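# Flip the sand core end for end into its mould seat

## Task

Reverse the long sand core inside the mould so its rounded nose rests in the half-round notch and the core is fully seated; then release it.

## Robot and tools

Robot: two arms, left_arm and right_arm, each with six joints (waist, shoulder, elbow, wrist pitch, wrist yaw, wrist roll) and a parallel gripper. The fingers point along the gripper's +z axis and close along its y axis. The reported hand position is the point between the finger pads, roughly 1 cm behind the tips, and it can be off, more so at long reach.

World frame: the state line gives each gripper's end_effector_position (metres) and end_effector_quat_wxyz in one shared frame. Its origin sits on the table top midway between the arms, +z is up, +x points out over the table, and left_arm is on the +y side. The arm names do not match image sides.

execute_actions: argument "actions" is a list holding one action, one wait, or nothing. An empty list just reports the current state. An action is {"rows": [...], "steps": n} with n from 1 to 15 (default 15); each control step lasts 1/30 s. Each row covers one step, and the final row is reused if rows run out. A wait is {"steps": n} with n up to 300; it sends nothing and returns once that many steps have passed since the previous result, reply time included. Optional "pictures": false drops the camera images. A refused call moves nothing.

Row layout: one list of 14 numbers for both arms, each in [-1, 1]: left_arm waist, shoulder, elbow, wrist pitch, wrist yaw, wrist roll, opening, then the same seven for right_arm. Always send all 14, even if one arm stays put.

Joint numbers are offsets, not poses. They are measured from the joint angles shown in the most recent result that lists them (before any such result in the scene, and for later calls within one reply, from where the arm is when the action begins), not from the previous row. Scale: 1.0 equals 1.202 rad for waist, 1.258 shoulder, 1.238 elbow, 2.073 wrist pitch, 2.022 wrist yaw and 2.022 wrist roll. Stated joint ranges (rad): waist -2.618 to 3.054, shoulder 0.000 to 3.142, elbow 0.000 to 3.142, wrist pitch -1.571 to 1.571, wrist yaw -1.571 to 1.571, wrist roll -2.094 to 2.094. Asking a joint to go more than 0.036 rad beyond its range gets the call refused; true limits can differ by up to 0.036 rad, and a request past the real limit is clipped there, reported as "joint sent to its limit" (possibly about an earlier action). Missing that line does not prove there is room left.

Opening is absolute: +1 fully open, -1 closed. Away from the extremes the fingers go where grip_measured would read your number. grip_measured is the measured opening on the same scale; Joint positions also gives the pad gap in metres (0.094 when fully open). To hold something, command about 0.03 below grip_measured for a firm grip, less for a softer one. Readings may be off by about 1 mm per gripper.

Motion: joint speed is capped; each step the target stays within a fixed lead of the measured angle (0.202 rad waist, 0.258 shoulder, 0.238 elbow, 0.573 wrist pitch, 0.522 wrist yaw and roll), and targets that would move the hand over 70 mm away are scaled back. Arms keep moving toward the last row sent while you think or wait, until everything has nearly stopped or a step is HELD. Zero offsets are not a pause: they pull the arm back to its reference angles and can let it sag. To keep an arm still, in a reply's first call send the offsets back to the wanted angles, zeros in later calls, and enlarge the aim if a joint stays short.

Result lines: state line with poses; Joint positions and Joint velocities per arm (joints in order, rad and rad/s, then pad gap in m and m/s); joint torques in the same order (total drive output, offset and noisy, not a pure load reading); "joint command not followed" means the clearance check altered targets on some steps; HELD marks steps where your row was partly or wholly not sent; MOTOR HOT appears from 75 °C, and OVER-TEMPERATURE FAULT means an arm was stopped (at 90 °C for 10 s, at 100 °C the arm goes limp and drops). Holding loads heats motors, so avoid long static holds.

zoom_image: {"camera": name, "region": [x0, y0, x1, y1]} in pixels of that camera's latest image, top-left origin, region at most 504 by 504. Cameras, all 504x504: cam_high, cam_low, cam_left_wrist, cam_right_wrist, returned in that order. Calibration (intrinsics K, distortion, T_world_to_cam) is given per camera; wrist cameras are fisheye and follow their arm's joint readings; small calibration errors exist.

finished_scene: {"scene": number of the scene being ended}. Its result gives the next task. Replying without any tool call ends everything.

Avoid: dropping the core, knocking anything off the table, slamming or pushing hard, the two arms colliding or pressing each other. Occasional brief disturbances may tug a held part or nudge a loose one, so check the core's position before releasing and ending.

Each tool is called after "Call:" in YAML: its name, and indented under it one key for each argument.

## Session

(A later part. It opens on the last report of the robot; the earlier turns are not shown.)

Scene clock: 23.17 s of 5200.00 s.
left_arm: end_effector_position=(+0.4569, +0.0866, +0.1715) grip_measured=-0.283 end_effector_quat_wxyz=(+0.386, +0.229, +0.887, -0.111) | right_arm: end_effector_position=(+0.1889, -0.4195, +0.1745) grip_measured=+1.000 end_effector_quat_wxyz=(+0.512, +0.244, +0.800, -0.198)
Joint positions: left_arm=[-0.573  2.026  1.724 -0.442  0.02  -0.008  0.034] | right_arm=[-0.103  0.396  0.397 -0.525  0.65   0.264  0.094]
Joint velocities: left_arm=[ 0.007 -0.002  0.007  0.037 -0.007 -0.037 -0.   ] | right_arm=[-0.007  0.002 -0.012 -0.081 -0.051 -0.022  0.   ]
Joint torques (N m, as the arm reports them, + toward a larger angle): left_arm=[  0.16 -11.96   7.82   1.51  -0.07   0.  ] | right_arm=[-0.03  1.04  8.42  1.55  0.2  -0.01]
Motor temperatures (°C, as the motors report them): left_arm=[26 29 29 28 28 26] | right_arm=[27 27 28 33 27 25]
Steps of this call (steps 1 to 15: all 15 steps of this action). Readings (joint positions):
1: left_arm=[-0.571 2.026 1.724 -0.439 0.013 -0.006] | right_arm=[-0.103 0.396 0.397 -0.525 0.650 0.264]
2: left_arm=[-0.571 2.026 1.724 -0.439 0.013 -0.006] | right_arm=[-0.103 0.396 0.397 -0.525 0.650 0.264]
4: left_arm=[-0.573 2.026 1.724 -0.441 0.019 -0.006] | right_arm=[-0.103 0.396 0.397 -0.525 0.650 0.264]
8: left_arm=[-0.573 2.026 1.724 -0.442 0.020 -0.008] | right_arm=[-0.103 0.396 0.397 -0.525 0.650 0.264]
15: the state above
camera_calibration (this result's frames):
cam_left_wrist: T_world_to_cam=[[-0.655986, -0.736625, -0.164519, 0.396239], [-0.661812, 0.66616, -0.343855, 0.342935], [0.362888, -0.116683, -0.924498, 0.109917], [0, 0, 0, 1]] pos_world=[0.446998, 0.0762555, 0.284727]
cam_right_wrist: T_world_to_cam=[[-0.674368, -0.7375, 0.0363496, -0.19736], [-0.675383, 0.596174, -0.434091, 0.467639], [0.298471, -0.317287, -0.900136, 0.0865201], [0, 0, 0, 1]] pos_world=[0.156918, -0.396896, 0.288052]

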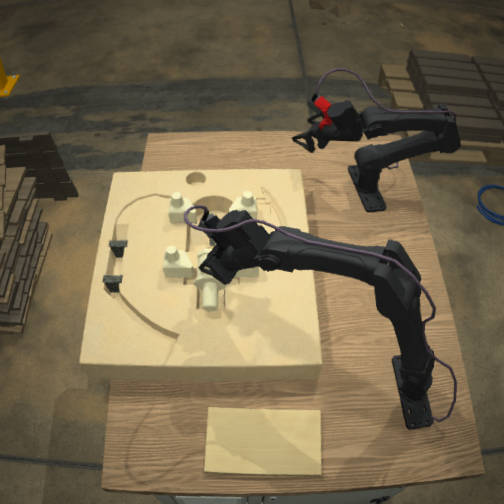

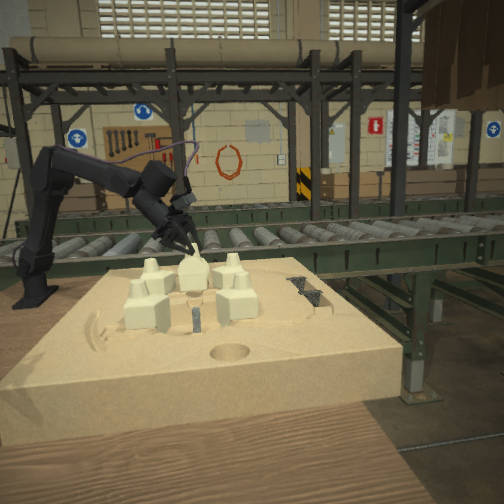

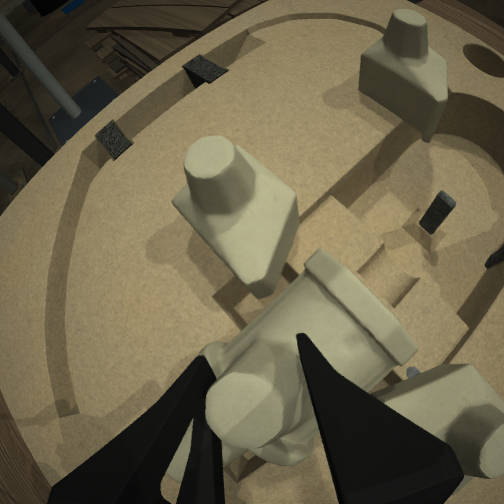

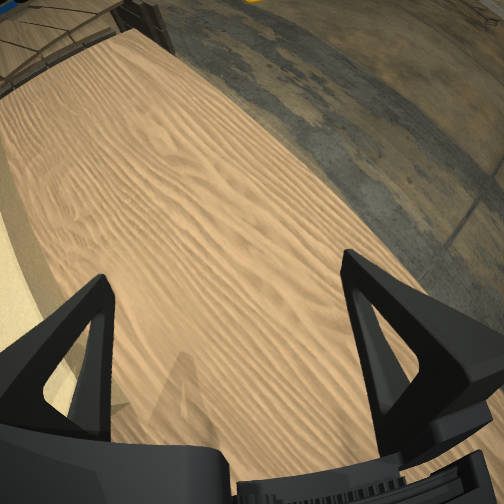

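Call:
execute_actions:
  actions:
    - {"rows":[[0,-0.01,0.01,0,0,0,-0.33,0,0,0,0,0,0,1],[0,-0.01,0.01,0,0,0,-0.33,0,0,0,0,0,0,1],[0,-0.01,0.04,-0.01,0,0,-0.33,0,0,0,0,0,0,1],[0,-0.01,0.07,-0.03,0,0,-0.33,0,0,0,0,0,0,1],[0,-0.01,0.1,-0.05,0,0,-0.33,0,0,0,0,0,0,1],[0,-0.01,0.13,-0.065,0,0,-0.33,0,0,0,0,0,0,1],[0,-0.01,0.16,-0.08,0,0,-0.33,0,0,0,0,0,0,1],[0,-0.01,0.19,-0.1,0,0,-0.33,0,0,0,0,0,0,1],[0,-0.01,0.22,-0.12,0,0,-0.33,0,0,0,0,0,0,1],[0,-0.01,0.25,-0.135,0,0,-0.33,0,0,0,0,0,0,1],[0,-0.01,0.28,-0.155,0,0,-0.33,0,0,0,0,0,0,1],[0,-0.01,0.31,-0.17,0,0,-0.33,0,0,0,0,0,0,1],[0,-0.01,0.34,-0.19,0,0,-0.33,0,0,0,0,0,0,1]]}
  pictures: false

Call:
execute_actions:
  actions:
    - {"steps":20}

Scene clock: 25.43 s of 5200.00 s.
left_arm: end_effector_position=(+0.4443, +0.0951, +0.1989) grip_measured=-0.313 end_effector_quat_wxyz=(+0.320, +0.232, +0.914, -0.091) | right_arm: end_effector_position=(+0.1889, -0.4195, +0.1745) grip_measured=+1.000 end_effector_quat_wxyz=(+0.512, +0.244, +0.800, -0.198)
Joint positions: left_arm=[-0.573  2.091  2.029 -0.831  0.013 -0.012  0.032] | right_arm=[-0.103  0.396  0.397 -0.525  0.65   0.264  0.094]
Joint velocities: left_arm=[-0.012  0.002  0.525 -0.755 -0.095  0.007 -0.001] | right_arm=[ 0.002 -0.007 -0.012 -0.022  0.125  0.022  0.   ]
Joint torques (N m, as the arm reports them, + toward a larger angle): left_arm=[ -0.09 -16.2   11.77   2.18   0.17   0.  ] | right_arm=[-0.02  1.03  8.41  1.56  0.21 -0.02]
Motor temperatures (°C, as the motors report them): left_arm=[26 29 29 28 28 26] | right_arm=[27 27 28 33 27 25]
Steps of this call (steps 1 to 15: the robot went on to your last target; steps 16 to 53: nothing new was sent; steps 54 to 68: all 15 steps of this action). Readings (joint positions):
54: left_arm=[-0.573 2.026 1.724 -0.442 0.020 -0.009] | right_arm=[-0.103 0.396 0.397 -0.525 0.650 0.264]
55: left_arm=[-0.573 2.026 1.724 -0.442 0.021 -0.009] | right_arm=[-0.103 0.396 0.397 -0.525 0.650 0.264]
57: left_arm=[-0.573 2.028 1.737 -0.459 0.021 -0.011] | right_arm=[-0.103 0.396 0.397 -0.525 0.650 0.264]
61: left_arm=[-0.573 2.059 1.840 -0.586 0.026 -0.013] | right_arm=[-0.103 0.396 0.397 -0.525 0.650 0.264]
68: the state above

Scene clock: 26.10 s of 5200.00 s.
left_arm: end_effector_position=(+0.4395, +0.0992, +0.2100) grip_measured=-0.313 end_effector_quat_wxyz=(+0.313, +0.231, +0.917, -0.085) | right_arm: end_effector_position=(+0.1889, -0.4195, +0.1745) grip_measured=+1.000 end_effector_quat_wxyz=(+0.512, +0.244, +0.800, -0.198)
Joint positions: left_arm=[-0.573  2.091  2.085 -0.904  0.006 -0.012  0.032] | right_arm=[-0.103  0.396  0.397 -0.525  0.65   0.264  0.094]
Joint velocities: left_arm=[-0.017  0.002 -0.007  0.022 -0.051 -0.081 -0.001] | right_arm=[-0.002  0.002 -0.002  0.007  0.051  0.007  0.   ]
Joint torques (N m, as the arm reports them, + toward a larger angle): left_arm=[ -0.01 -16.97  11.46   1.87   0.16   0.  ] | right_arm=[-0.03  1.05  8.41  1.55  0.21 -0.01]
Motor temperatures (°C, as the motors report them): left_arm=[26 30 29 29 28 26] | right_arm=[27 27 28 33 27 25]
Steps of this call (steps 1 to 20: the robot went on to your last target). Readings (joint positions):
1: left_arm=[-0.573 2.091 2.046 -0.851 0.011 -0.012] | right_arm=[-0.103 0.396 0.397 -0.525 0.650 0.264]
2: left_arm=[-0.573 2.091 2.060 -0.866 0.010 -0.012] | right_arm=[-0.103 0.396 0.397 -0.525 0.650 0.264]
4: left_arm=[-0.573 2.091 2.078 -0.883 0.008 -0.012] | right_arm=[-0.103 0.396 0.397 -0.525 0.650 0.264]
8: left_arm=[-0.573 2.091 2.085 -0.899 0.006 -0.012] | right_arm=[-0.103 0.396 0.397 -0.525 0.650 0.264]
20: the state above
camera_calibration (this result's frames):
cam_left_wrist: T_world_to_cam=[[-0.667984, -0.731761, -0.135366, 0.399042], [-0.707614, 0.680884, -0.188892, 0.32233], [0.230392, -0.0303894, -0.972623, 0.213094], [0, 0, 0, 1]] pos_world=[0.445544, 0.0790104, 0.322162]
cam_right_wrist: T_world_to_cam=[[-0.674368, -0.7375, 0.0363496, -0.19736], [-0.675383, 0.596174, -0.434091, 0.467639], [0.298471, -0.317287, -0.900136, 0.0865201], [0, 0, 0, 1]] pos_world=[0.156918, -0.396896, 0.288052]

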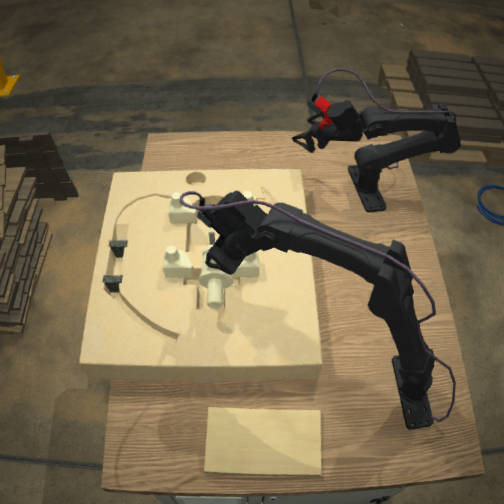

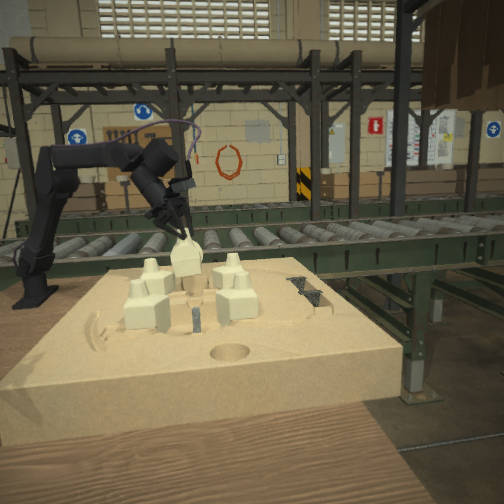

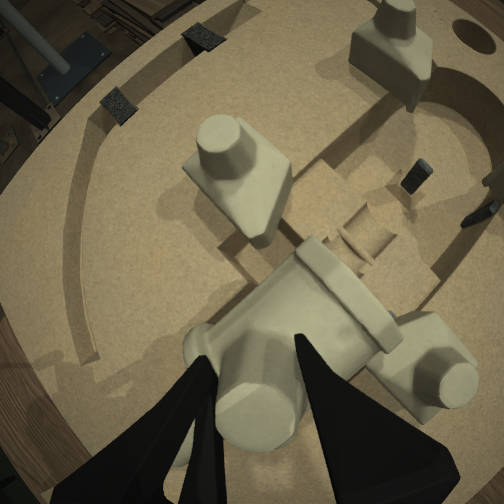

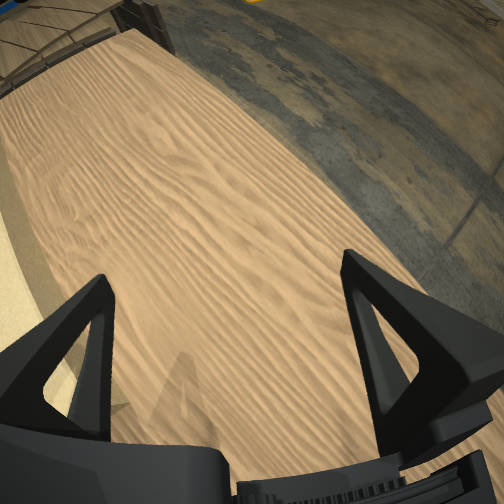

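Call:
execute_actions:
  actions:
    - {"rows":[[0,-0.08,0.05,0.035,0,0,-0.35,0,0,0,0,0,0,1],[0,-0.1,0.05,0.035,0,0,-0.35,0,0,0,0,0,0,1],[0,-0.12,0.05,0.035,0,0,-0.35,0,0,0,0,0,0,1],[0,-0.14,0.05,0.035,0,0,-0.35,0,0,0,0,0,0,1],[0,-0.17,0.05,0.035,0,0,-0.35,0,0,0,0,0,0,1]]}
  pictures: false

Call:
execute_actions:
  actions:
    - {"rows":[[0.02,-0.06,0.05,0.03,0,0,-0.35,0,0,0,0,0,0,1],[0.04,-0.06,0.05,0.03,0,0,-0.35,0,0,0,0,0,0,1],[0.07,-0.06,0.05,0.03,0,0,-0.35,0,0,0,0,0,0,1],[0.1,-0.06,0.05,0.03,0,0,-0.35,0,0,0,0,0,0,1],[0.13,-0.06,0.05,0.03,0,0,-0.35,0,0,0,0,0,0,1],[0.16,-0.06,0.05,0.03,0,0,-0.35,0,0,0,0,0,0,1],[0.19,-0.06,0.05,0.03,0,0,-0.35,0,0,0,0,0,0,1],[0.22,-0.06,0.05,0.03,0,0,-0.35,0,0,0,0,0,0,1],[0.25,-0.06,0.05,0.03,0,0,-0.35,0,0,0,0,0,0,1],[0.28,-0.06,0.05,0.03,0,0,-0.35,0,0,0,0,0,0,1],[0.31,-0.06,0.05,0.03,0,0,-0.35,0,0,0,0,0,0,1]]}

Scene clock: 28.80 s of 5200.00 s.
left_arm: end_effector_position=(+0.4258, +0.1095, +0.2319) grip_measured=-0.322 end_effector_quat_wxyz=(+0.316, +0.229, +0.917, -0.080) | right_arm: end_effector_position=(+0.1889, -0.4195, +0.1745) grip_measured=+1.000 end_effector_quat_wxyz=(+0.512, +0.244, +0.800, -0.198)
Joint positions: left_arm=[-0.573  2.033  2.085 -0.959 -0.008 -0.012  0.032] | right_arm=[-0.103  0.396  0.397 -0.525  0.65   0.264  0.094]
Joint velocities: left_arm=[ 0.002 -0.183  0.007 -0.418 -0.022  0.022 -0.001] | right_arm=[-0.017 -0.002  0.012 -0.007  0.066 -0.007  0.   ]
Joint torques (N m, as the arm reports them, + toward a larger angle): left_arm=[  0.04 -16.86   9.53   2.36  -0.02  -0.05] | right_arm=[-0.03  1.04  8.41  1.55  0.21 -0.02]
Motor temperatures (°C, as the motors report them): left_arm=[26 31 29 29 28 26] | right_arm=[27 27 28 33 27 25]
Steps of this call (steps 1 to 15: the robot went on to your last target; steps 16 to 66: nothing new was sent; steps 67 to 81: all 15 steps of this action). Readings (joint positions):
67: left_arm=[-0.573 2.091 2.085 -0.904 0.005 -0.012] | right_arm=[-0.103 0.396 0.397 -0.525 0.650 0.264]
68: left_arm=[-0.573 2.090 2.085 -0.904 0.004 -0.012] | right_arm=[-0.103 0.396 0.397 -0.525 0.650 0.264]
70: left_arm=[-0.573 2.087 2.085 -0.909 0.003 -0.012] | right_arm=[-0.103 0.396 0.397 -0.525 0.650 0.264]
74: left_arm=[-0.573 2.072 2.085 -0.930 -0.003 -0.012] | right_arm=[-0.103 0.396 0.397 -0.525 0.650 0.264]
81: the state above

Scene clock: 29.30 s of 5200.00 s.
left_arm: end_effector_position=(+0.4729, +0.2892, +0.2187) grip_measured=-0.322 end_effector_quat_wxyz=(+0.290, +0.065, +0.954, -0.022) | right_arm: end_effector_position=(+0.1889, -0.4195, +0.1745) grip_measured=+1.000 end_effector_quat_wxyz=(+0.512, +0.244, +0.800, -0.198)
Joint positions: left_arm=[-0.217  2.04   2.085 -1.025 -0.002 -0.012  0.032] | right_arm=[-0.103  0.396  0.397 -0.525  0.65   0.264  0.094]
Joint velocities: left_arm=[ 0.755 -0.007  0.007  0.007 -0.374  0.037 -0.001] | right_arm=[-0.007  0.007 -0.007  0.007  0.022 -0.037  0.   ]
Joint torques (N m, as the arm reports them, + toward a larger angle): left_arm=[ -2.9  -16.23  11.04   2.18   0.5   -0.03] | right_arm=[-0.03  1.04  8.4   1.55  0.21 -0.02]
Motor temperatures (°C, as the motors report them): left_arm=[26 31 30 30 28 26] | right_arm=[27 27 28 33 27 25]
Steps of this call (steps 1 to 15: all 15 steps of this action). Readings (joint positions):
1: left_arm=[-0.572 2.028 2.085 -0.971 -0.006 -0.012] | right_arm=[-0.103 0.396 0.397 -0.525 0.650 0.264]
2: left_arm=[-0.568 2.024 2.085 -0.981 -0.003 -0.012] | right_arm=[-0.103 0.396 0.397 -0.525 0.650 0.264]
4: left_arm=[-0.547 2.023 2.085 -0.995 0.012 -0.012] | right_arm=[-0.103 0.396 0.397 -0.525 0.650 0.264]
8: left_arm=[-0.450 2.028 2.085 -1.014 0.028 -0.012] | right_arm=[-0.103 0.396 0.397 -0.525 0.650 0.264]
15: the state above
camera_calibration (this result's frames):
cam_left_wrist: T_world_to_cam=[[-0.375598, -0.918329, -0.124889, 0.475013], [-0.913013, 0.389785, -0.120308, 0.384594], [0.159162, 0.068838, -0.98485, 0.227234], [0, 0, 0, 1]] pos_world=[0.493386, 0.270667, 0.329385]
cam_right_wrist: T_world_to_cam=[[-0.674368, -0.7375, 0.0363496, -0.19736], [-0.675383, 0.596174, -0.434091, 0.467639], [0.298471, -0.317287, -0.900136, 0.0865201], [0, 0, 0, 1]] pos_world=[0.156918, -0.396896, 0.288052]

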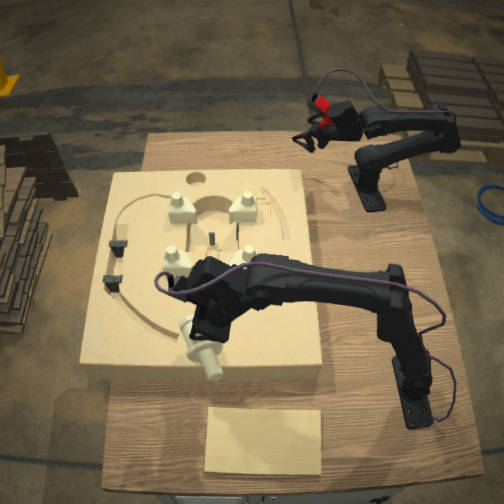

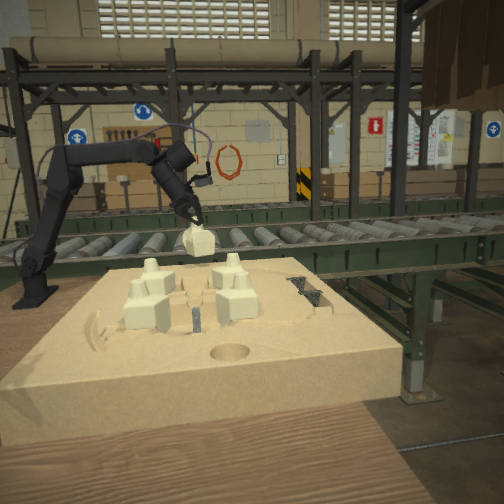

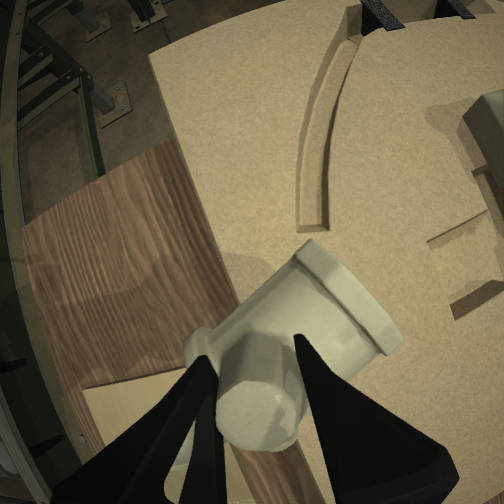

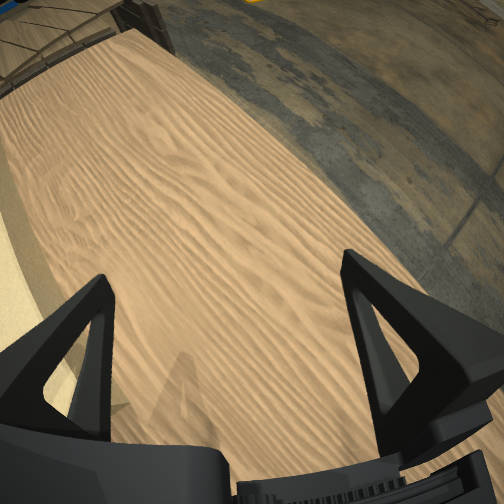

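Call:
execute_actions:
  actions:
    - {"rows":[[0.04,-0.1,0.03,0.04,0,0,-0.35,0,0,0,0,0,0,1],[0.07,-0.1,0.02,0.04,0,0,-0.35,0,0,0,0,0,0,1],[0.1,-0.12,0,0.04,0,0,-0.35,0,0,0,0,0,0,1],[0.13,-0.14,-0.02,0.04,0,0,-0.35,0,0,0,0,0,0,1],[0.16,-0.16,-0.04,0.05,0,0,-0.35,0,0,0,0,0,0,1],[0.19,-0.18,-0.06,0.05,0,0,-0.35,0,0,0,0,0,0,1],[0.22,-0.2,-0.08,0.06,0,0,-0.35,0,0,0,0,0,0,1],[0.25,-0.22,-0.1,0.06,0,0,-0.35,0,0,0,0,0,0,1],[0.28,-0.22,-0.12,0.06,0,0,-0.35,0,0,0,0,0,0,1],[0.31,-0.22,-0.14,0.07,0,0,-0.35,0,0,0,0,0,0,1],[0.34,-0.22,-0.16,0.07,0,0,-0.35,0,0,0,0,0,0,1],[0.37,-0.22,-0.18,0.07,0,0,-0.35,0,0,0,0,0,0,1],[0.4,-0.22,-0.2,0.08,0,0,-0.35,0,0,0,0,0,0,1]]}
  pictures: false

Call:
execute_actions:
  actions:
    - {"steps":30}
  pictures: false

Call:
execute_actions:
  actions:
    - {"rows":[[0,-0.08,-0.03,0.04,0,0,-0.35,0,0,0,0,0,0,1],[0,-0.11,-0.08,0.05,0,0,-0.35,0,0,0,0,0,0,1],[0,-0.14,-0.13,0.06,0,0,-0.35,0,0,0,0,0,0,1],[0,-0.17,-0.18,0.07,0,0,-0.35,0,0,0,0,0,0,1],[0,-0.2,-0.23,0.09,0,0,-0.35,0,0,0,0,0,0,1],[0,-0.22,-0.28,0.11,0,0,-0.35,0,0,0,0,0,0,1]]}
  pictures: false

Call:
execute_actions:
  actions:
    - {"steps":20}

Scene clock: 33.20 s of 5200.00 s.
left_arm: end_effector_position=(+0.4137, +0.4840, +0.2013) grip_measured=-0.322 end_effector_quat_wxyz=(+0.252, -0.130, +0.959, +0.023) | right_arm: end_effector_position=(+0.1889, -0.4195, +0.1745) grip_measured=+1.000 end_effector_quat_wxyz=(+0.512, +0.244, +0.800, -0.198)
Joint positions: left_arm=[ 0.193  1.885  1.839 -1.013  0.019 -0.011  0.032] | right_arm=[-0.103  0.396  0.397 -0.525  0.65   0.264  0.094]
Joint velocities: left_arm=[ 1.15  -0.227 -0.574  0.183 -0.315 -0.11  -0.   ] | right_arm=[-0.007  0.002  0.002  0.037  0.022 -0.066  0.   ]
Joint torques (N m, as the arm reports them, + toward a larger angle): left_arm=[ -1.14 -16.18   9.42   2.     0.2   -0.04] | right_arm=[-0.03  1.04  8.41  1.55  0.2  -0.01]
Motor temperatures (°C, as the motors report them): left_arm=[26 32 30 31 28 26] | right_arm=[27 27 28 33 27 25]
Steps of this call (steps 1 to 30: the robot went on to your last target; steps 31 to 90: nothing new was sent; then 0.40 s passed at rest; steps 91 to 105: all 15 steps of this action). Readings (joint positions):
91: left_arm=[-0.200 2.038 2.085 -1.023 -0.005 -0.011] | right_arm=[-0.103 0.396 0.397 -0.525 0.650 0.264]
92: left_arm=[-0.195 2.035 2.083 -1.027 -0.000 -0.011] | right_arm=[-0.103 0.396 0.397 -0.525 0.650 0.264]
94: left_arm=[-0.172 2.019 2.064 -1.030 0.017 -0.011] | right_arm=[-0.103 0.396 0.397 -0.525 0.650 0.264]
98: left_arm=[-0.076 1.968 1.995 -1.035 0.029 -0.011] | right_arm=[-0.103 0.396 0.397 -0.525 0.650 0.264]
105: the state above

Scene clock: 34.20 s of 5200.00 s.
left_arm: end_effector_position=(+0.4017, +0.5176, +0.2172) grip_measured=-0.322 end_effector_quat_wxyz=(+0.278, -0.163, +0.946, +0.045) | right_arm: end_effector_position=(+0.1889, -0.4195, +0.1745) grip_measured=+1.000 end_effector_quat_wxyz=(+0.512, +0.244, +0.800, -0.198)
Joint positions: left_arm=[ 0.262  1.831  1.801 -0.97  -0.    -0.011  0.032] | right_arm=[-0.103  0.396  0.397 -0.525  0.65   0.264  0.094]
Joint velocities: left_arm=[ 0.007 -0.017 -0.007 -0.037 -0.007 -0.007 -0.001] | right_arm=[-0.002 -0.007  0.002 -0.066 -0.037 -0.066  0.   ]
Joint torques (N m, as the arm reports them, + toward a larger angle): left_arm=[  0.24 -14.02   9.4    2.1   -0.01  -0.03] | right_arm=[-0.02  1.06  8.42  1.55  0.21 -0.01]
Motor temperatures (°C, as the motors report them): left_arm=[26 32 30 31 28 26] | right_arm=[27 27 28 33 27 25]
Steps of this call (steps 1 to 30: the robot went on to your last target). Readings (joint positions):
1: left_arm=[0.230 1.878 1.822 -1.008 0.008 -0.011] | right_arm=[-0.103 0.396 0.397 -0.525 0.650 0.264]
2: left_arm=[0.261 1.872 1.811 -1.005 -0.006 -0.011] | right_arm=[-0.103 0.396 0.397 -0.525 0.650 0.264]
4: left_arm=[0.299 1.862 1.802 -1.002 -0.035 -0.011] | right_arm=[-0.103 0.396 0.397 -0.525 0.650 0.264]
8: left_arm=[0.295 1.842 1.801 -0.989 -0.043 -0.011] | right_arm=[-0.103 0.396 0.397 -0.525 0.650 0.264]
30: the state above
All arms were judged still, so your last target was given up. Only a new action makes them travel on or press farther. Fingers that are still opening or closing keep moving.

Scene clock: 34.70 s of 5200.00 s.
left_arm: end_effector_position=(+0.3329, +0.4940, +0.1688) grip_measured=-0.330 end_effector_quat_wxyz=(+0.228, -0.165, +0.959, +0.037) | right_arm: end_effector_position=(+0.1889, -0.4195, +0.1745) grip_measured=+1.000 end_effector_quat_wxyz=(+0.512, +0.244, +0.800, -0.198)
Joint positions: left_arm=[ 0.262  1.618  1.411 -0.898 -0.    -0.011  0.031] | right_arm=[-0.103  0.396  0.397 -0.525  0.65   0.264  0.094]
Joint velocities: left_arm=[-0.002 -0.012 -0.002  0.374 -0.066 -0.066  0.   ] | right_arm=[-0.012 -0.002  0.007  0.066  0.037  0.081  0.   ]
Joint torques (N m, as the arm reports them, + toward a larger angle): left_arm=[  0.03 -11.75   9.97   1.88  -0.01  -0.04] | right_arm=[-0.03  1.04  8.43  1.55  0.21 -0.02]
Motor temperatures (°C, as the motors report them): left_arm=[26 32 30 31 28 26] | right_arm=[27 27 28 34 27 25]
Steps of this call (steps 1 to 15: all 15 steps of this action). Readings (joint positions):
1: left_arm=[0.262 1.827 1.791 -0.964 -0.000 -0.011] | right_arm=[-0.103 0.396 0.397 -0.525 0.650 0.264]
2: left_arm=[0.262 1.811 1.762 -0.948 -0.000 -0.011] | right_arm=[-0.103 0.396 0.397 -0.525 0.650 0.264]
4: left_arm=[0.262 1.756 1.661 -0.912 -0.000 -0.011] | right_arm=[-0.103 0.396 0.397 -0.525 0.650 0.264]
8: left_arm=[0.262 1.632 1.452 -0.881 -0.000 -0.011] | right_arm=[-0.103 0.396 0.397 -0.525 0.650 0.264]
15: the state above

Scene clock: 35.37 s of 5200.00 s.
left_arm: end_effector_position=(+0.3441, +0.4979, +0.1751) grip_measured=-0.330 end_effector_quat_wxyz=(+0.254, -0.164, +0.952, +0.041) | right_arm: end_effector_position=(+0.1889, -0.4195, +0.1745) grip_measured=+1.000 end_effector_quat_wxyz=(+0.512, +0.244, +0.800, -0.198)
Joint positions: left_arm=[ 0.262  1.618  1.411 -0.844 -0.    -0.011  0.031] | right_arm=[-0.103  0.396  0.397 -0.525  0.65   0.264  0.094]
Joint velocities: left_arm=[-0.012  0.007 -0.012  0.051 -0.007 -0.066  0.   ] | right_arm=[-0.007  0.002 -0.017 -0.022 -0.037 -0.081  0.   ]
Joint torques (N m, as the arm reports them, + toward a larger angle): left_arm=[ -0.03 -11.84  10.06   1.98   0.    -0.02] | right_arm=[-0.03  1.04  8.42  1.55  0.2  -0.02]
Motor temperatures (°C, as the motors report them): left_arm=[26 32 30 32 28 26] | right_arm=[27 27 28 34 27 25]
Steps of this call (steps 1 to 20: the robot went on to your last target). Readings (joint positions):
1: left_arm=[0.262 1.618 1.411 -0.883 -0.000 -0.011] | right_arm=[-0.103 0.396 0.397 -0.525 0.650 0.264]
2: left_arm=[0.262 1.618 1.411 -0.868 -0.000 -0.011] | right_arm=[-0.103 0.396 0.397 -0.525 0.650 0.264]
4: left_arm=[0.262 1.618 1.411 -0.849 -0.000 -0.011] | right_arm=[-0.103 0.396 0.397 -0.525 0.650 0.264]
8: left_arm=[0.262 1.618 1.411 -0.844 -0.000 -0.011] | right_arm=[-0.103 0.396 0.397 -0.525 0.650 0.264]
20: the state above
camera_calibration (this result's frames):
cam_left_wrist: T_world_to_cam=[[0.0798197, -0.991031, -0.107174, 0.489144], [-0.995837, -0.0745318, -0.0524758, 0.428252], [0.0440173, 0.110916, -0.992855, 0.210553], [0, 0, 0, 1]] pos_world=[0.378158, 0.493322, 0.283944]
cam_right_wrist: T_world_to_cam=[[-0.674368, -0.7375, 0.0363496, -0.19736], [-0.675383, 0.596174, -0.434091, 0.467639], [0.298471, -0.317287, -0.900136, 0.0865201], [0, 0, 0, 1]] pos_world=[0.156918, -0.396896, 0.288052]

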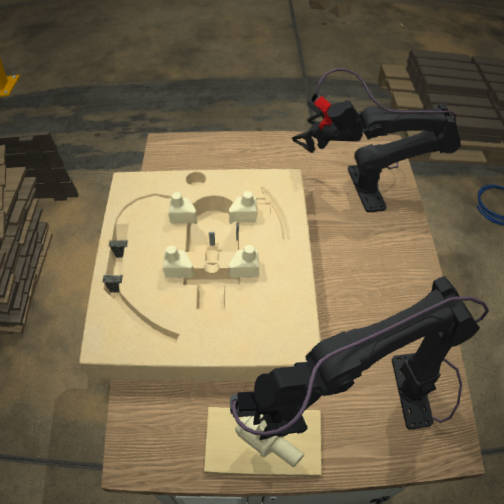

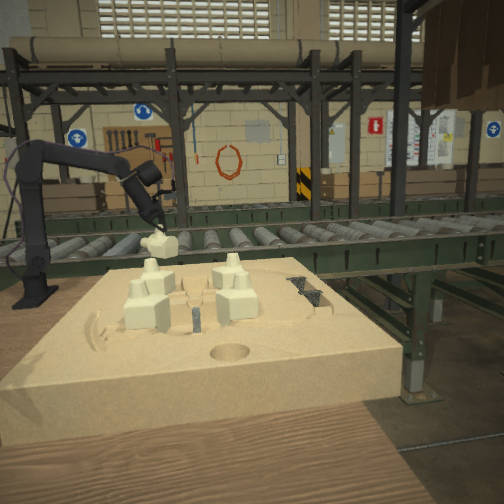

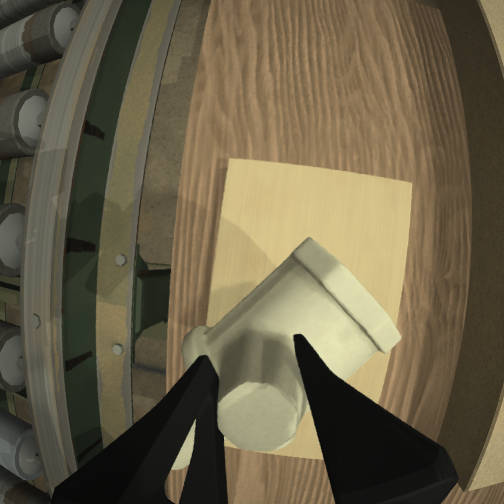

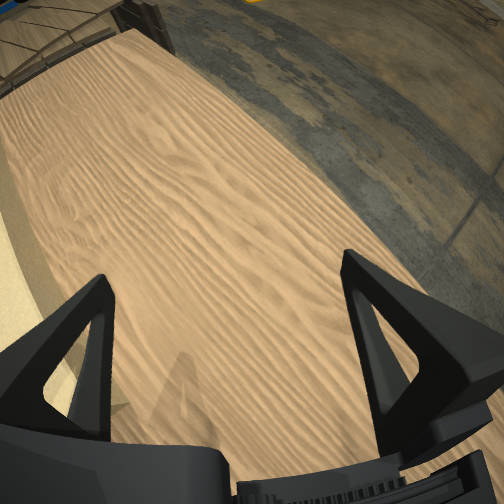

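Call:
execute_actions:
  actions:
    - {"rows":[[-0.02,-0.05,0.01,0.06,0,0,-0.36,0,0,0,0,0,0,1],[-0.04,-0.05,-0.01,0.08,0,0,-0.36,0,0,0,0,0,0,1],[-0.06,-0.05,-0.03,0.1,0,0,-0.36,0,0,0,0,0,0,1],[-0.07,-0.05,-0.05,0.12,0,0,-0.36,0,0,0,0,0,0,1],[-0.07,-0.05,-0.07,0.14,0,0,-0.36,0,0,0,0,0,0,1],[-0.07,-0.05,-0.09,0.16,0,0,-0.36,0,0,0,0,0,0,1],[-0.07,-0.05,-0.11,0.17,0,0,-0.36,0,0,0,0,0,0,1],[-0.07,-0.05,-0.13,0.18,0,0,-0.36,0,0,0,0,0,0,1],[-0.07,-0.05,-0.15,0.19,0,0,-0.36,0,0,0,0,0,0,1],[-0.07,-0.05,-0.17,0.2,0,0,-0.36,0,0,0,0,0,0,1],[-0.07,-0.05,-0.19,0.21,0,0,-0.36,0,0,0,0,0,0,1]]}
  pictures: false

Call:
execute_actions:
  actions:
    - {"steps":15}

Scene clock: 37.63 s of 5200.00 s.
left_arm: end_effector_position=(+0.3508, +0.4601, +0.1147) grip_measured=-0.330 end_effector_quat_wxyz=(+0.267, -0.120, +0.956, +0.027) | right_arm: end_effector_position=(+0.1889, -0.4195, +0.1745) grip_measured=+1.000 end_effector_quat_wxyz=(+0.512, +0.244, +0.800, -0.198)
Joint positions: left_arm=[ 0.171  1.606  1.146 -0.568  0.008 -0.011  0.031] | right_arm=[-0.103  0.396  0.397 -0.525  0.65   0.264  0.094]
Joint velocities: left_arm=[ 0.007  0.012  0.007  0.344  0.081 -0.007 -0.001] | right_arm=[-0.007 -0.002  0.007  0.007  0.022  0.007  0.   ]
Joint torques (N m, as the arm reports them, + toward a larger angle): left_arm=[  0.55 -10.67   8.87   2.09  -0.07  -0.03] | right_arm=[-0.04  1.05  8.41  1.55  0.2  -0.01]
Motor temperatures (°C, as the motors report them): left_arm=[26 32 30 32 28 26] | right_arm=[27 27 28 34 27 25]
Steps of this call (steps 1 to 15: the robot went on to your last target; steps 16 to 53: nothing new was sent; steps 54 to 68: all 15 steps of this action). Readings (joint positions):
54: left_arm=[0.260 1.618 1.409 -0.841 -0.001 -0.011] | right_arm=[-0.103 0.396 0.397 -0.525 0.650 0.264]
55: left_arm=[0.255 1.617 1.402 -0.832 -0.005 -0.011] | right_arm=[-0.103 0.396 0.397 -0.525 0.650 0.264]
57: left_arm=[0.231 1.611 1.370 -0.791 -0.018 -0.011] | right_arm=[-0.103 0.396 0.397 -0.525 0.650 0.264]
61: left_arm=[0.179 1.609 1.271 -0.675 -0.001 -0.011] | right_arm=[-0.103 0.396 0.397 -0.525 0.650 0.264]
68: the state above

Scene clock: 38.13 s of 5200.00 s.
left_arm: end_effector_position=(+0.3587, +0.4627, +0.1199) grip_measured=-0.330 end_effector_quat_wxyz=(+0.285, -0.119, +0.950, +0.031) | right_arm: end_effector_position=(+0.1889, -0.4195, +0.1745) grip_measured=+1.000 end_effector_quat_wxyz=(+0.512, +0.244, +0.800, -0.198)
Joint positions: left_arm=[ 0.171  1.606  1.146 -0.528  0.004 -0.011  0.031] | right_arm=[-0.103  0.396  0.397 -0.525  0.65   0.264  0.094]
Joint velocities: left_arm=[-0.002 -0.017 -0.002  0.022  0.007  0.037  0.001] | right_arm=[-0.002 -0.012 -0.007  0.007  0.081  0.007  0.   ]
Joint torques (N m, as the arm reports them, + toward a larger angle): left_arm=[  0.48 -10.79   8.86   2.22  -0.05  -0.04] | right_arm=[-0.03  1.05  8.42  1.56  0.2  -0.01]
Motor temperatures (°C, as the motors report them): left_arm=[26 32 30 32 28 26] | right_arm=[27 27 28 34 27 25]
Steps of this call (steps 1 to 15: the robot went on to your last target). Readings (joint positions):
1: left_arm=[0.171 1.606 1.146 -0.558 0.006 -0.011] | right_arm=[-0.103 0.396 0.397 -0.525 0.650 0.264]
2: left_arm=[0.171 1.606 1.146 -0.553 0.006 -0.011] | right_arm=[-0.103 0.396 0.397 -0.525 0.650 0.264]
4: left_arm=[0.171 1.606 1.146 -0.545 0.005 -0.011] | right_arm=[-0.103 0.396 0.397 -0.525 0.650 0.264]
8: left_arm=[0.171 1.606 1.146 -0.528 0.004 -0.011] | right_arm=[-0.103 0.396 0.397 -0.525 0.650 0.264]
15: the state above
camera_calibration (this result's frames):
cam_left_wrist: T_world_to_cam=[[-0.00524324, -0.992892, -0.118903, 0.480038], [-0.993383, 0.0188134, -0.113295, 0.40046], [0.114726, 0.117523, -0.986421, 0.129785], [0, 0, 0, 1]] pos_world=[0.385437, 0.453839, 0.23047]
cam_right_wrist: T_world_to_cam=[[-0.674368, -0.7375, 0.0363496, -0.19736], [-0.675383, 0.596174, -0.434091, 0.467639], [0.298471, -0.317287, -0.900136, 0.0865201], [0, 0, 0, 1]] pos_world=[0.156918, -0.396896, 0.288052]

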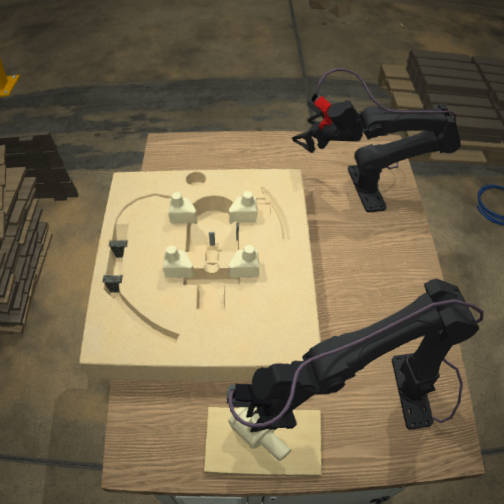

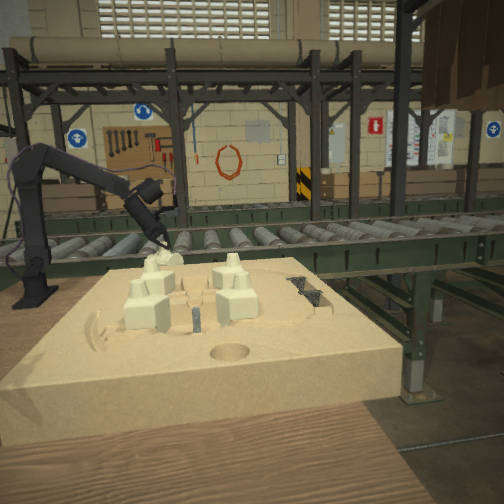

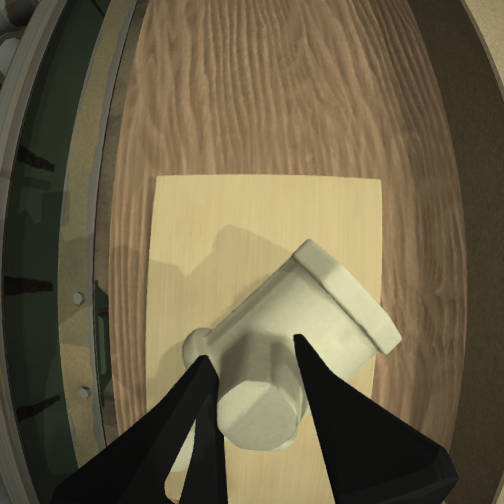

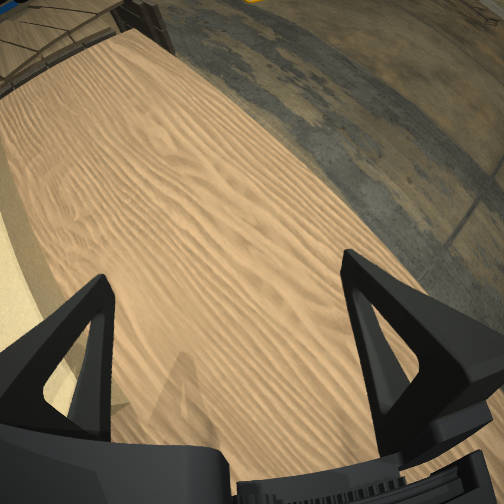

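Call:
execute_actions:
  actions:
    - {"rows":[[0.015,-0.04,-0.01,0.07,0,0,-0.36,0,0,0,0,0,0,1],[0.015,-0.04,-0.03,0.08,0,0,-0.36,0,0,0,0,0,0,1],[0.015,-0.04,-0.05,0.09,0,0,-0.36,0,0,0,0,0,0,1],[0.015,-0.04,-0.07,0.1,0,0,-0.36,0,0,0,0,0,0,1]]}
  pictures: false

Scene clock: 39.73 s of 5200.00 s.
left_arm: end_effector_position=(+0.3609, +0.4660, +0.1126) grip_measured=-0.330 end_effector_quat_wxyz=(+0.315, -0.121, +0.941, +0.034) | right_arm: end_effector_position=(+0.1889, -0.4195, +0.1745) grip_measured=+1.000 end_effector_quat_wxyz=(+0.512, +0.244, +0.800, -0.198)
Joint positions: left_arm=[ 0.179  1.585  1.059 -0.4    0.007 -0.01   0.031] | right_arm=[-0.103  0.396  0.397 -0.525  0.65   0.264  0.094]
Joint velocities: left_arm=[-0.007 -0.002 -0.012 -0.007 -0.007  0.022 -0.   ] | right_arm=[ 0.002  0.002 -0.002  0.051 -0.11  -0.007  0.   ]
Joint torques (N m, as the arm reports them, + toward a larger angle): left_arm=[ 0.92 -9.06  6.4   1.95 -0.03 -0.02] | right_arm=[-0.04  1.05  8.41  1.55  0.21 -0.01]
Motor temperatures (°C, as the motors report them): left_arm=[26 32 30 33 28 26] | right_arm=[27 27 28 34 27 25]
Steps of this call (steps 1 to 15: the robot went on to your last target; steps 16 to 33: nothing new was sent; steps 34 to 48: all 15 steps of this action). Readings (joint positions):
34: left_arm=[0.172 1.606 1.140 -0.522 0.004 -0.011] | right_arm=[-0.103 0.396 0.397 -0.525 0.650 0.264]
35: left_arm=[0.174 1.604 1.129 -0.506 0.005 -0.011] | right_arm=[-0.103 0.396 0.397 -0.525 0.650 0.264]
37: left_arm=[0.178 1.602 1.093 -0.453 0.005 -0.011] | right_arm=[-0.103 0.396 0.397 -0.525 0.650 0.264]
41: left_arm=[0.179 1.586 1.062 -0.409 0.007 -0.010] | right_arm=[-0.103 0.396 0.397 -0.525 0.650 0.264]
48: the state above

Call:
execute_actions:
  actions:
    - {"rows":[[0,0,0,0,0,0,1,0,0,0,0,0,0,1]],"steps":10}
  pictures: false

Call:
execute_actions:
  actions:
    - {"rows":[[0,0,0.08,-0.035,0,0,1,0,0,0,0,0,0,1],[0,0.02,0.14,-0.07,0,0,1,0,0,0,0,0,0,1],[0,0.05,0.2,-0.105,0,0,1,0,0,0,0,0,0,1],[0,0.08,0.25,-0.14,0,0,1,0,0,0,0,0,0,1],[0,0.11,0.3,-0.175,0,0,1,0,0,0,0,0,0,1],[0,0.14,0.35,-0.21,0,0,1,0,0,0,0,0,0,1],[0,0.17,0.4,-0.245,0,0,1,0,0,0,0,0,0,1],[0,0.2,0.45,-0.28,0,0,1,0,0,0,0,0,0,1],[0,0.23,0.5,-0.315,0,0,1,0,0,0,0,0,0,1],[0,0.26,0.55,-0.35,0,0,1,0,0,0,0,0,0,1],[0,0.29,0.6,-0.385,0,0,1,0,0,0,0,0,0,1],[0,0.32,0.65,-0.42,0,0,1,0,0,0,0,0,0,1],[0,0.35,0.7,-0.455,0,0,1,0,0,0,0,0,0,1],[0,0.37,0.74,-0.49,0,0,1,0,0,0,0,0,0,1],[0,0.385,0.76,-0.51,0,0,1,0,0,0,0,0,0,1]]}
  pictures: false

Call:
execute_actions:
  actions:
    - {"steps":25}

Scene clock: 44.33 s of 5200.00 s.
left_arm: end_effector_position=(+0.3603, +0.4658, +0.1122) grip_measured=+1.000 end_effector_quat_wxyz=(+0.313, -0.121, +0.941, +0.034) | right_arm: end_effector_position=(+0.1889, -0.4195, +0.1745) grip_measured=+1.000 end_effector_quat_wxyz=(+0.512, +0.244, +0.800, -0.198)
Joint positions: left_arm=[ 0.179  1.585  1.059 -0.404  0.007 -0.01   0.094] | right_arm=[-0.103  0.396  0.397 -0.525  0.65   0.264  0.094]
Joint velocities: left_arm=[ 0.012  0.002  0.007 -0.125 -0.066  0.037  0.   ] | right_arm=[-0.002  0.022  0.002 -0.139 -0.007 -0.051  0.   ]
Joint torques (N m, as the arm reports them, + toward a larger angle): left_arm=[ 0.05 -6.8   6.38  1.32  0.   -0.04] | right_arm=[-0.03  1.03  8.41  1.55  0.21 -0.01]
Motor temperatures (°C, as the motors report them): left_arm=[26 31 30 33 28 26] | right_arm=[27 27 28 34 27 25]
Steps of this call (steps 1 to 15: the robot went on to your last target; steps 16 to 90: nothing new was sent; then 1.27 s passed at rest; steps 91 to 100: all 10 steps of this action). Readings (joint positions):
91: left_arm=[0.179 1.585 1.059 -0.403 0.007 -0.010] | right_arm=[-0.103 0.396 0.397 -0.525 0.650 0.264]
92: left_arm=[0.179 1.585 1.059 -0.403 0.007 -0.010] | right_arm=[-0.103 0.396 0.397 -0.525 0.650 0.264]
94: left_arm=[0.179 1.585 1.059 -0.404 0.007 -0.010] | right_arm=[-0.103 0.396 0.397 -0.525 0.650 0.264]
98: left_arm=[0.179 1.585 1.059 -0.404 0.007 -0.010] | right_arm=[-0.103 0.396 0.397 -0.525 0.650 0.264]
100: the state above

Scene clock: 44.83 s of 5200.00 s.
left_arm: end_effector_position=(+0.4016, +0.4763, +0.1505) grip_measured=+1.000 end_effector_quat_wxyz=(+0.146, -0.127, +0.981, +0.014) | right_arm: end_effector_position=(+0.1889, -0.4195, +0.1745) grip_measured=+1.000 end_effector_quat_wxyz=(+0.512, +0.244, +0.800, -0.198)
Joint positions: left_arm=[ 0.179  2.022  1.909 -1.165  0.007 -0.01   0.094] | right_arm=[-0.103  0.396  0.397 -0.525  0.65   0.264  0.094]
Joint velocities: left_arm=[-0.002  0.955  1.258 -1.692  0.037 -0.022  0.   ] | right_arm=[ 0.007 -0.002  0.022 -0.037  0.022 -0.007  0.   ]
Joint torques (N m, as the arm reports them, + toward a larger angle): left_arm=[  0.02 -10.95   7.13   0.65   0.01  -0.04] | right_arm=[-0.02  1.04  8.42  1.56  0.2  -0.02]
Motor temperatures (°C, as the motors report them): left_arm=[26 31 30 33 28 26] | right_arm=[27 27 28 34 27 25]
Steps of this call (steps 1 to 15: all 15 steps of this action). Readings (joint positions):
1: left_arm=[0.179 1.586 1.068 -0.418 0.007 -0.010] | right_arm=[-0.103 0.396 0.397 -0.525 0.650 0.264]
2: left_arm=[0.179 1.595 1.097 -0.457 0.007 -0.010] | right_arm=[-0.103 0.396 0.397 -0.525 0.650 0.264]
4: left_arm=[0.179 1.637 1.209 -0.551 0.007 -0.010] | right_arm=[-0.103 0.396 0.397 -0.525 0.650 0.264]
8: left_arm=[0.179 1.761 1.492 -0.727 0.007 -0.010] | right_arm=[-0.103 0.396 0.397 -0.525 0.650 0.264]
15: the state above

Scene clock: 45.67 s of 5200.00 s.
left_arm: end_effector_position=(+0.3463, +0.4623, +0.1309) grip_measured=+1.000 end_effector_quat_wxyz=(-0.001, -0.129, +0.992, -0.004) | right_arm: end_effector_position=(+0.1889, -0.4195, +0.1745) grip_measured=+1.000 end_effector_quat_wxyz=(+0.512, +0.244, +0.800, -0.198)
Joint positions: left_arm=[ 0.179  2.087  1.97  -1.456  0.007 -0.01   0.094] | right_arm=[-0.103  0.396  0.397 -0.525  0.65   0.264  0.094]
Joint velocities: left_arm=[ 0.002 -0.007 -0.012 -0.037 -0.022  0.007  0.   ] | right_arm=[-0.012  0.002 -0.007  0.081  0.037 -0.037  0.   ]
Joint torques (N m, as the arm reports them, + toward a larger angle): left_arm=[  0.01 -11.61   7.98   0.4    0.01  -0.03] | right_arm=[-0.04  1.04  8.41  1.55  0.21 -0.01]
Motor temperatures (°C, as the motors report them): left_arm=[26 31 30 33 28 26] | right_arm=[27 27 29 34 27 25]
Steps of this call (steps 1 to 25: the robot went on to your last target). Readings (joint positions):
1: left_arm=[0.179 2.048 1.941 -1.216 0.007 -0.010] | right_arm=[-0.103 0.396 0.397 -0.525 0.650 0.264]
2: left_arm=[0.179 2.066 1.956 -1.258 0.007 -0.010] | right_arm=[-0.103 0.396 0.397 -0.525 0.650 0.264]
4: left_arm=[0.179 2.083 1.961 -1.329 0.007 -0.010] | right_arm=[-0.103 0.396 0.397 -0.525 0.650 0.264]
8: left_arm=[0.179 2.087 1.964 -1.414 0.007 -0.010] | right_arm=[-0.103 0.396 0.397 -0.525 0.650 0.264]
25: the state above
camera_calibration (this result's frames):
cam_left_wrist: T_world_to_cam=[[-0.0231765, -0.999042, 0.0371097, 0.469443], [-0.899724, 0.0370264, 0.434886, 0.276749], [-0.435844, -0.0233093, -0.899721, 0.386491], [0, 0, 0, 1]] pos_world=[0.428328, 0.467756, 0.209959]
cam_right_wrist: T_world_to_cam=[[-0.674368, -0.7375, 0.0363496, -0.19736], [-0.675383, 0.596174, -0.434091, 0.467639], [0.298471, -0.317287, -0.900136, 0.0865201], [0, 0, 0, 1]] pos_world=[0.156918, -0.396896, 0.288052]

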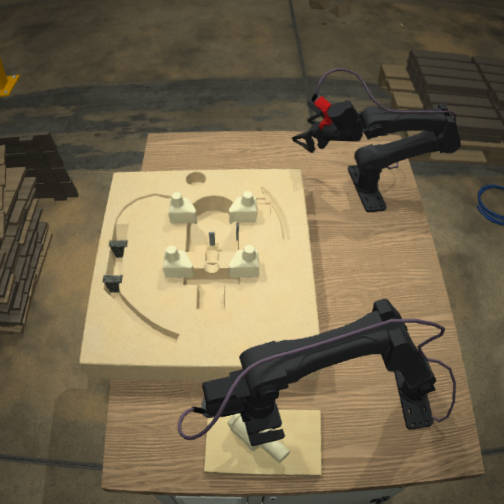

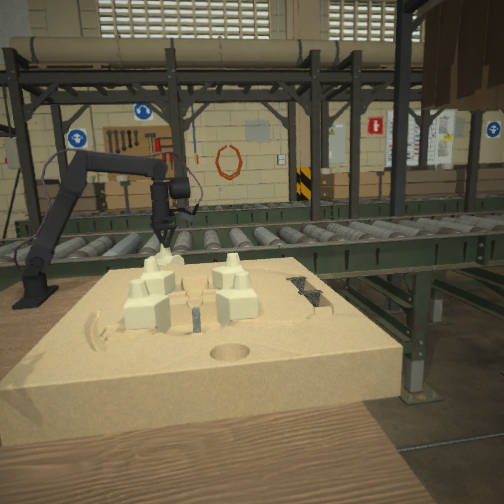

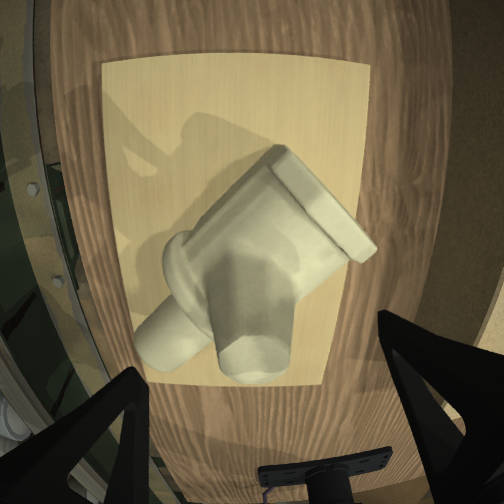

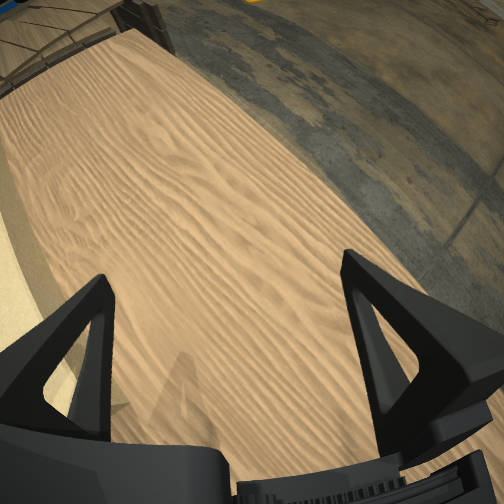

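Call:
execute_actions:
  actions:
    - {"rows":[[0,0.015,-0.025,0.03,0,-0.78,0.6,0,0,0,0,0,0,1]]}
  pictures: false

Call:
execute_actions:
  actions:
    - {"steps":20}

Scene clock: 46.97 s of 5200.00 s.
left_arm: end_effector_position=(+0.3524, +0.4635, +0.1139) grip_measured=+0.602 end_effector_quat_wxyz=(+0.005, +0.721, -0.693, +0.002) | right_arm: end_effector_position=(+0.1889, -0.4195, +0.1745) grip_measured=+1.000 end_effector_quat_wxyz=(+0.512, +0.244, +0.800, -0.198)
Joint positions: left_arm=[ 0.179  2.113  1.943 -1.408  0.009 -1.363  0.075] | right_arm=[-0.103  0.396  0.397 -0.525  0.65   0.264  0.094]
Joint velocities: left_arm=[ 0.017  0.002 -0.002  0.051  0.066 -1.473  0.   ] | right_arm=[ 0.002 -0.012  0.002 -0.007 -0.007  0.081  0.   ]
Joint torques (N m, as the arm reports them, + toward a larger angle): left_arm=[ -0.06 -11.13   5.13   0.51  -0.04  -0.06] | right_arm=[-0.02  1.03  8.42  1.55  0.21 -0.01]
Motor temperatures (°C, as the motors report them): left_arm=[26 31 30 32 28 26] | right_arm=[27 27 29 34 27 25]
Steps of this call (steps 1 to 15: the robot went on to your last target; steps 16 to 24: nothing new was sent; steps 25 to 39: all 15 steps of this action). Readings (joint positions):
25: left_arm=[0.179 2.087 1.967 -1.453 0.008 -0.079] | right_arm=[-0.103 0.396 0.397 -0.525 0.650 0.264]
26: left_arm=[0.179 2.088 1.962 -1.444 0.008 -0.178] | right_arm=[-0.103 0.396 0.397 -0.525 0.650 0.264]
28: left_arm=[0.179 2.094 1.953 -1.430 0.008 -0.373] | right_arm=[-0.103 0.396 0.397 -0.525 0.650 0.264]
32: left_arm=[0.179 2.111 1.945 -1.416 0.008 -0.763] | right_arm=[-0.103 0.396 0.397 -0.525 0.650 0.264]
39: the state above

Scene clock: 47.63 s of 5200.00 s.
left_arm: end_effector_position=(+0.3540, +0.4635, +0.1139) grip_measured=+0.602 end_effector_quat_wxyz=(+0.004, +0.791, -0.611, +0.004) | right_arm: end_effector_position=(+0.1889, -0.4195, +0.1745) grip_measured=+1.000 end_effector_quat_wxyz=(+0.512, +0.244, +0.800, -0.198)
Joint positions: left_arm=[ 0.179  2.113  1.943 -1.401  0.011 -1.578  0.075] | right_arm=[-0.103  0.396  0.397 -0.525  0.65   0.264  0.094]
Joint velocities: left_arm=[ 0.002 -0.002 -0.007  0.051 -0.022 -0.037  0.   ] | right_arm=[-0.002 -0.002 -0.007  0.051 -0.037 -0.022  0.   ]
Joint torques (N m, as the arm reports them, + toward a larger angle): left_arm=[ -0.01 -11.17   5.2    0.49  -0.05  -0.1 ] | right_arm=[-0.03  1.05  8.41  1.56  0.21 -0.02]
Motor temperatures (°C, as the motors report them): left_arm=[26 31 30 32 28 26] | right_arm=[27 27 29 34 27 25]
Steps of this call (steps 1 to 20: the robot went on to your last target). Readings (joint positions):
1: left_arm=[0.179 2.113 1.943 -1.407 0.009 -1.407] | right_arm=[-0.103 0.396 0.397 -0.525 0.650 0.264]
2: left_arm=[0.179 2.113 1.943 -1.406 0.009 -1.442] | right_arm=[-0.103 0.396 0.397 -0.525 0.650 0.264]
4: left_arm=[0.179 2.113 1.943 -1.405 0.010 -1.492] | right_arm=[-0.103 0.396 0.397 -0.525 0.650 0.264]
8: left_arm=[0.179 2.113 1.943 -1.403 0.010 -1.545] | right_arm=[-0.103 0.396 0.397 -0.525 0.650 0.264]
20: the state above
camera_calibration (this result's frames):
cam_left_wrist: T_world_to_cam=[[0.999154, -0.0258021, 0.0320249, -0.340888], [-0.0373506, -0.895231, 0.444035, 0.416833], [0.0172127, -0.444856, -0.895437, 0.409157], [0, 0, 0, 1]] pos_world=[0.349126, 0.546381, 0.192203]
cam_right_wrist: T_world_to_cam=[[-0.674368, -0.7375, 0.0363496, -0.19736], [-0.675383, 0.596174, -0.434091, 0.467639], [0.298471, -0.317287, -0.900136, 0.0865201], [0, 0, 0, 1]] pos_world=[0.156918, -0.396896, 0.288052]

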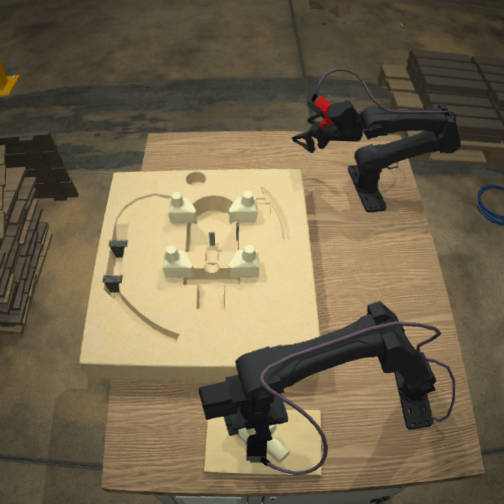

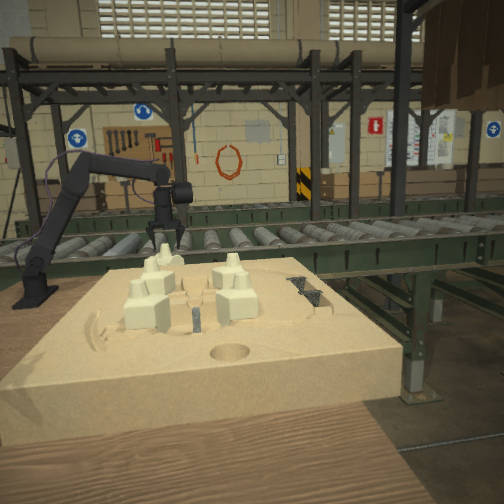

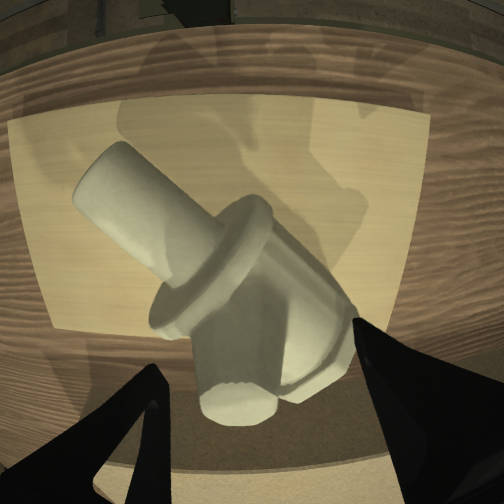

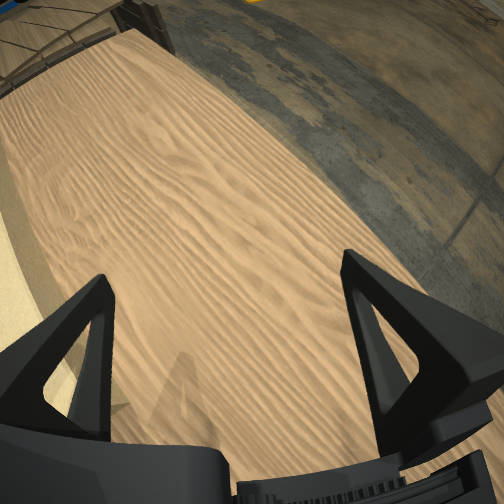

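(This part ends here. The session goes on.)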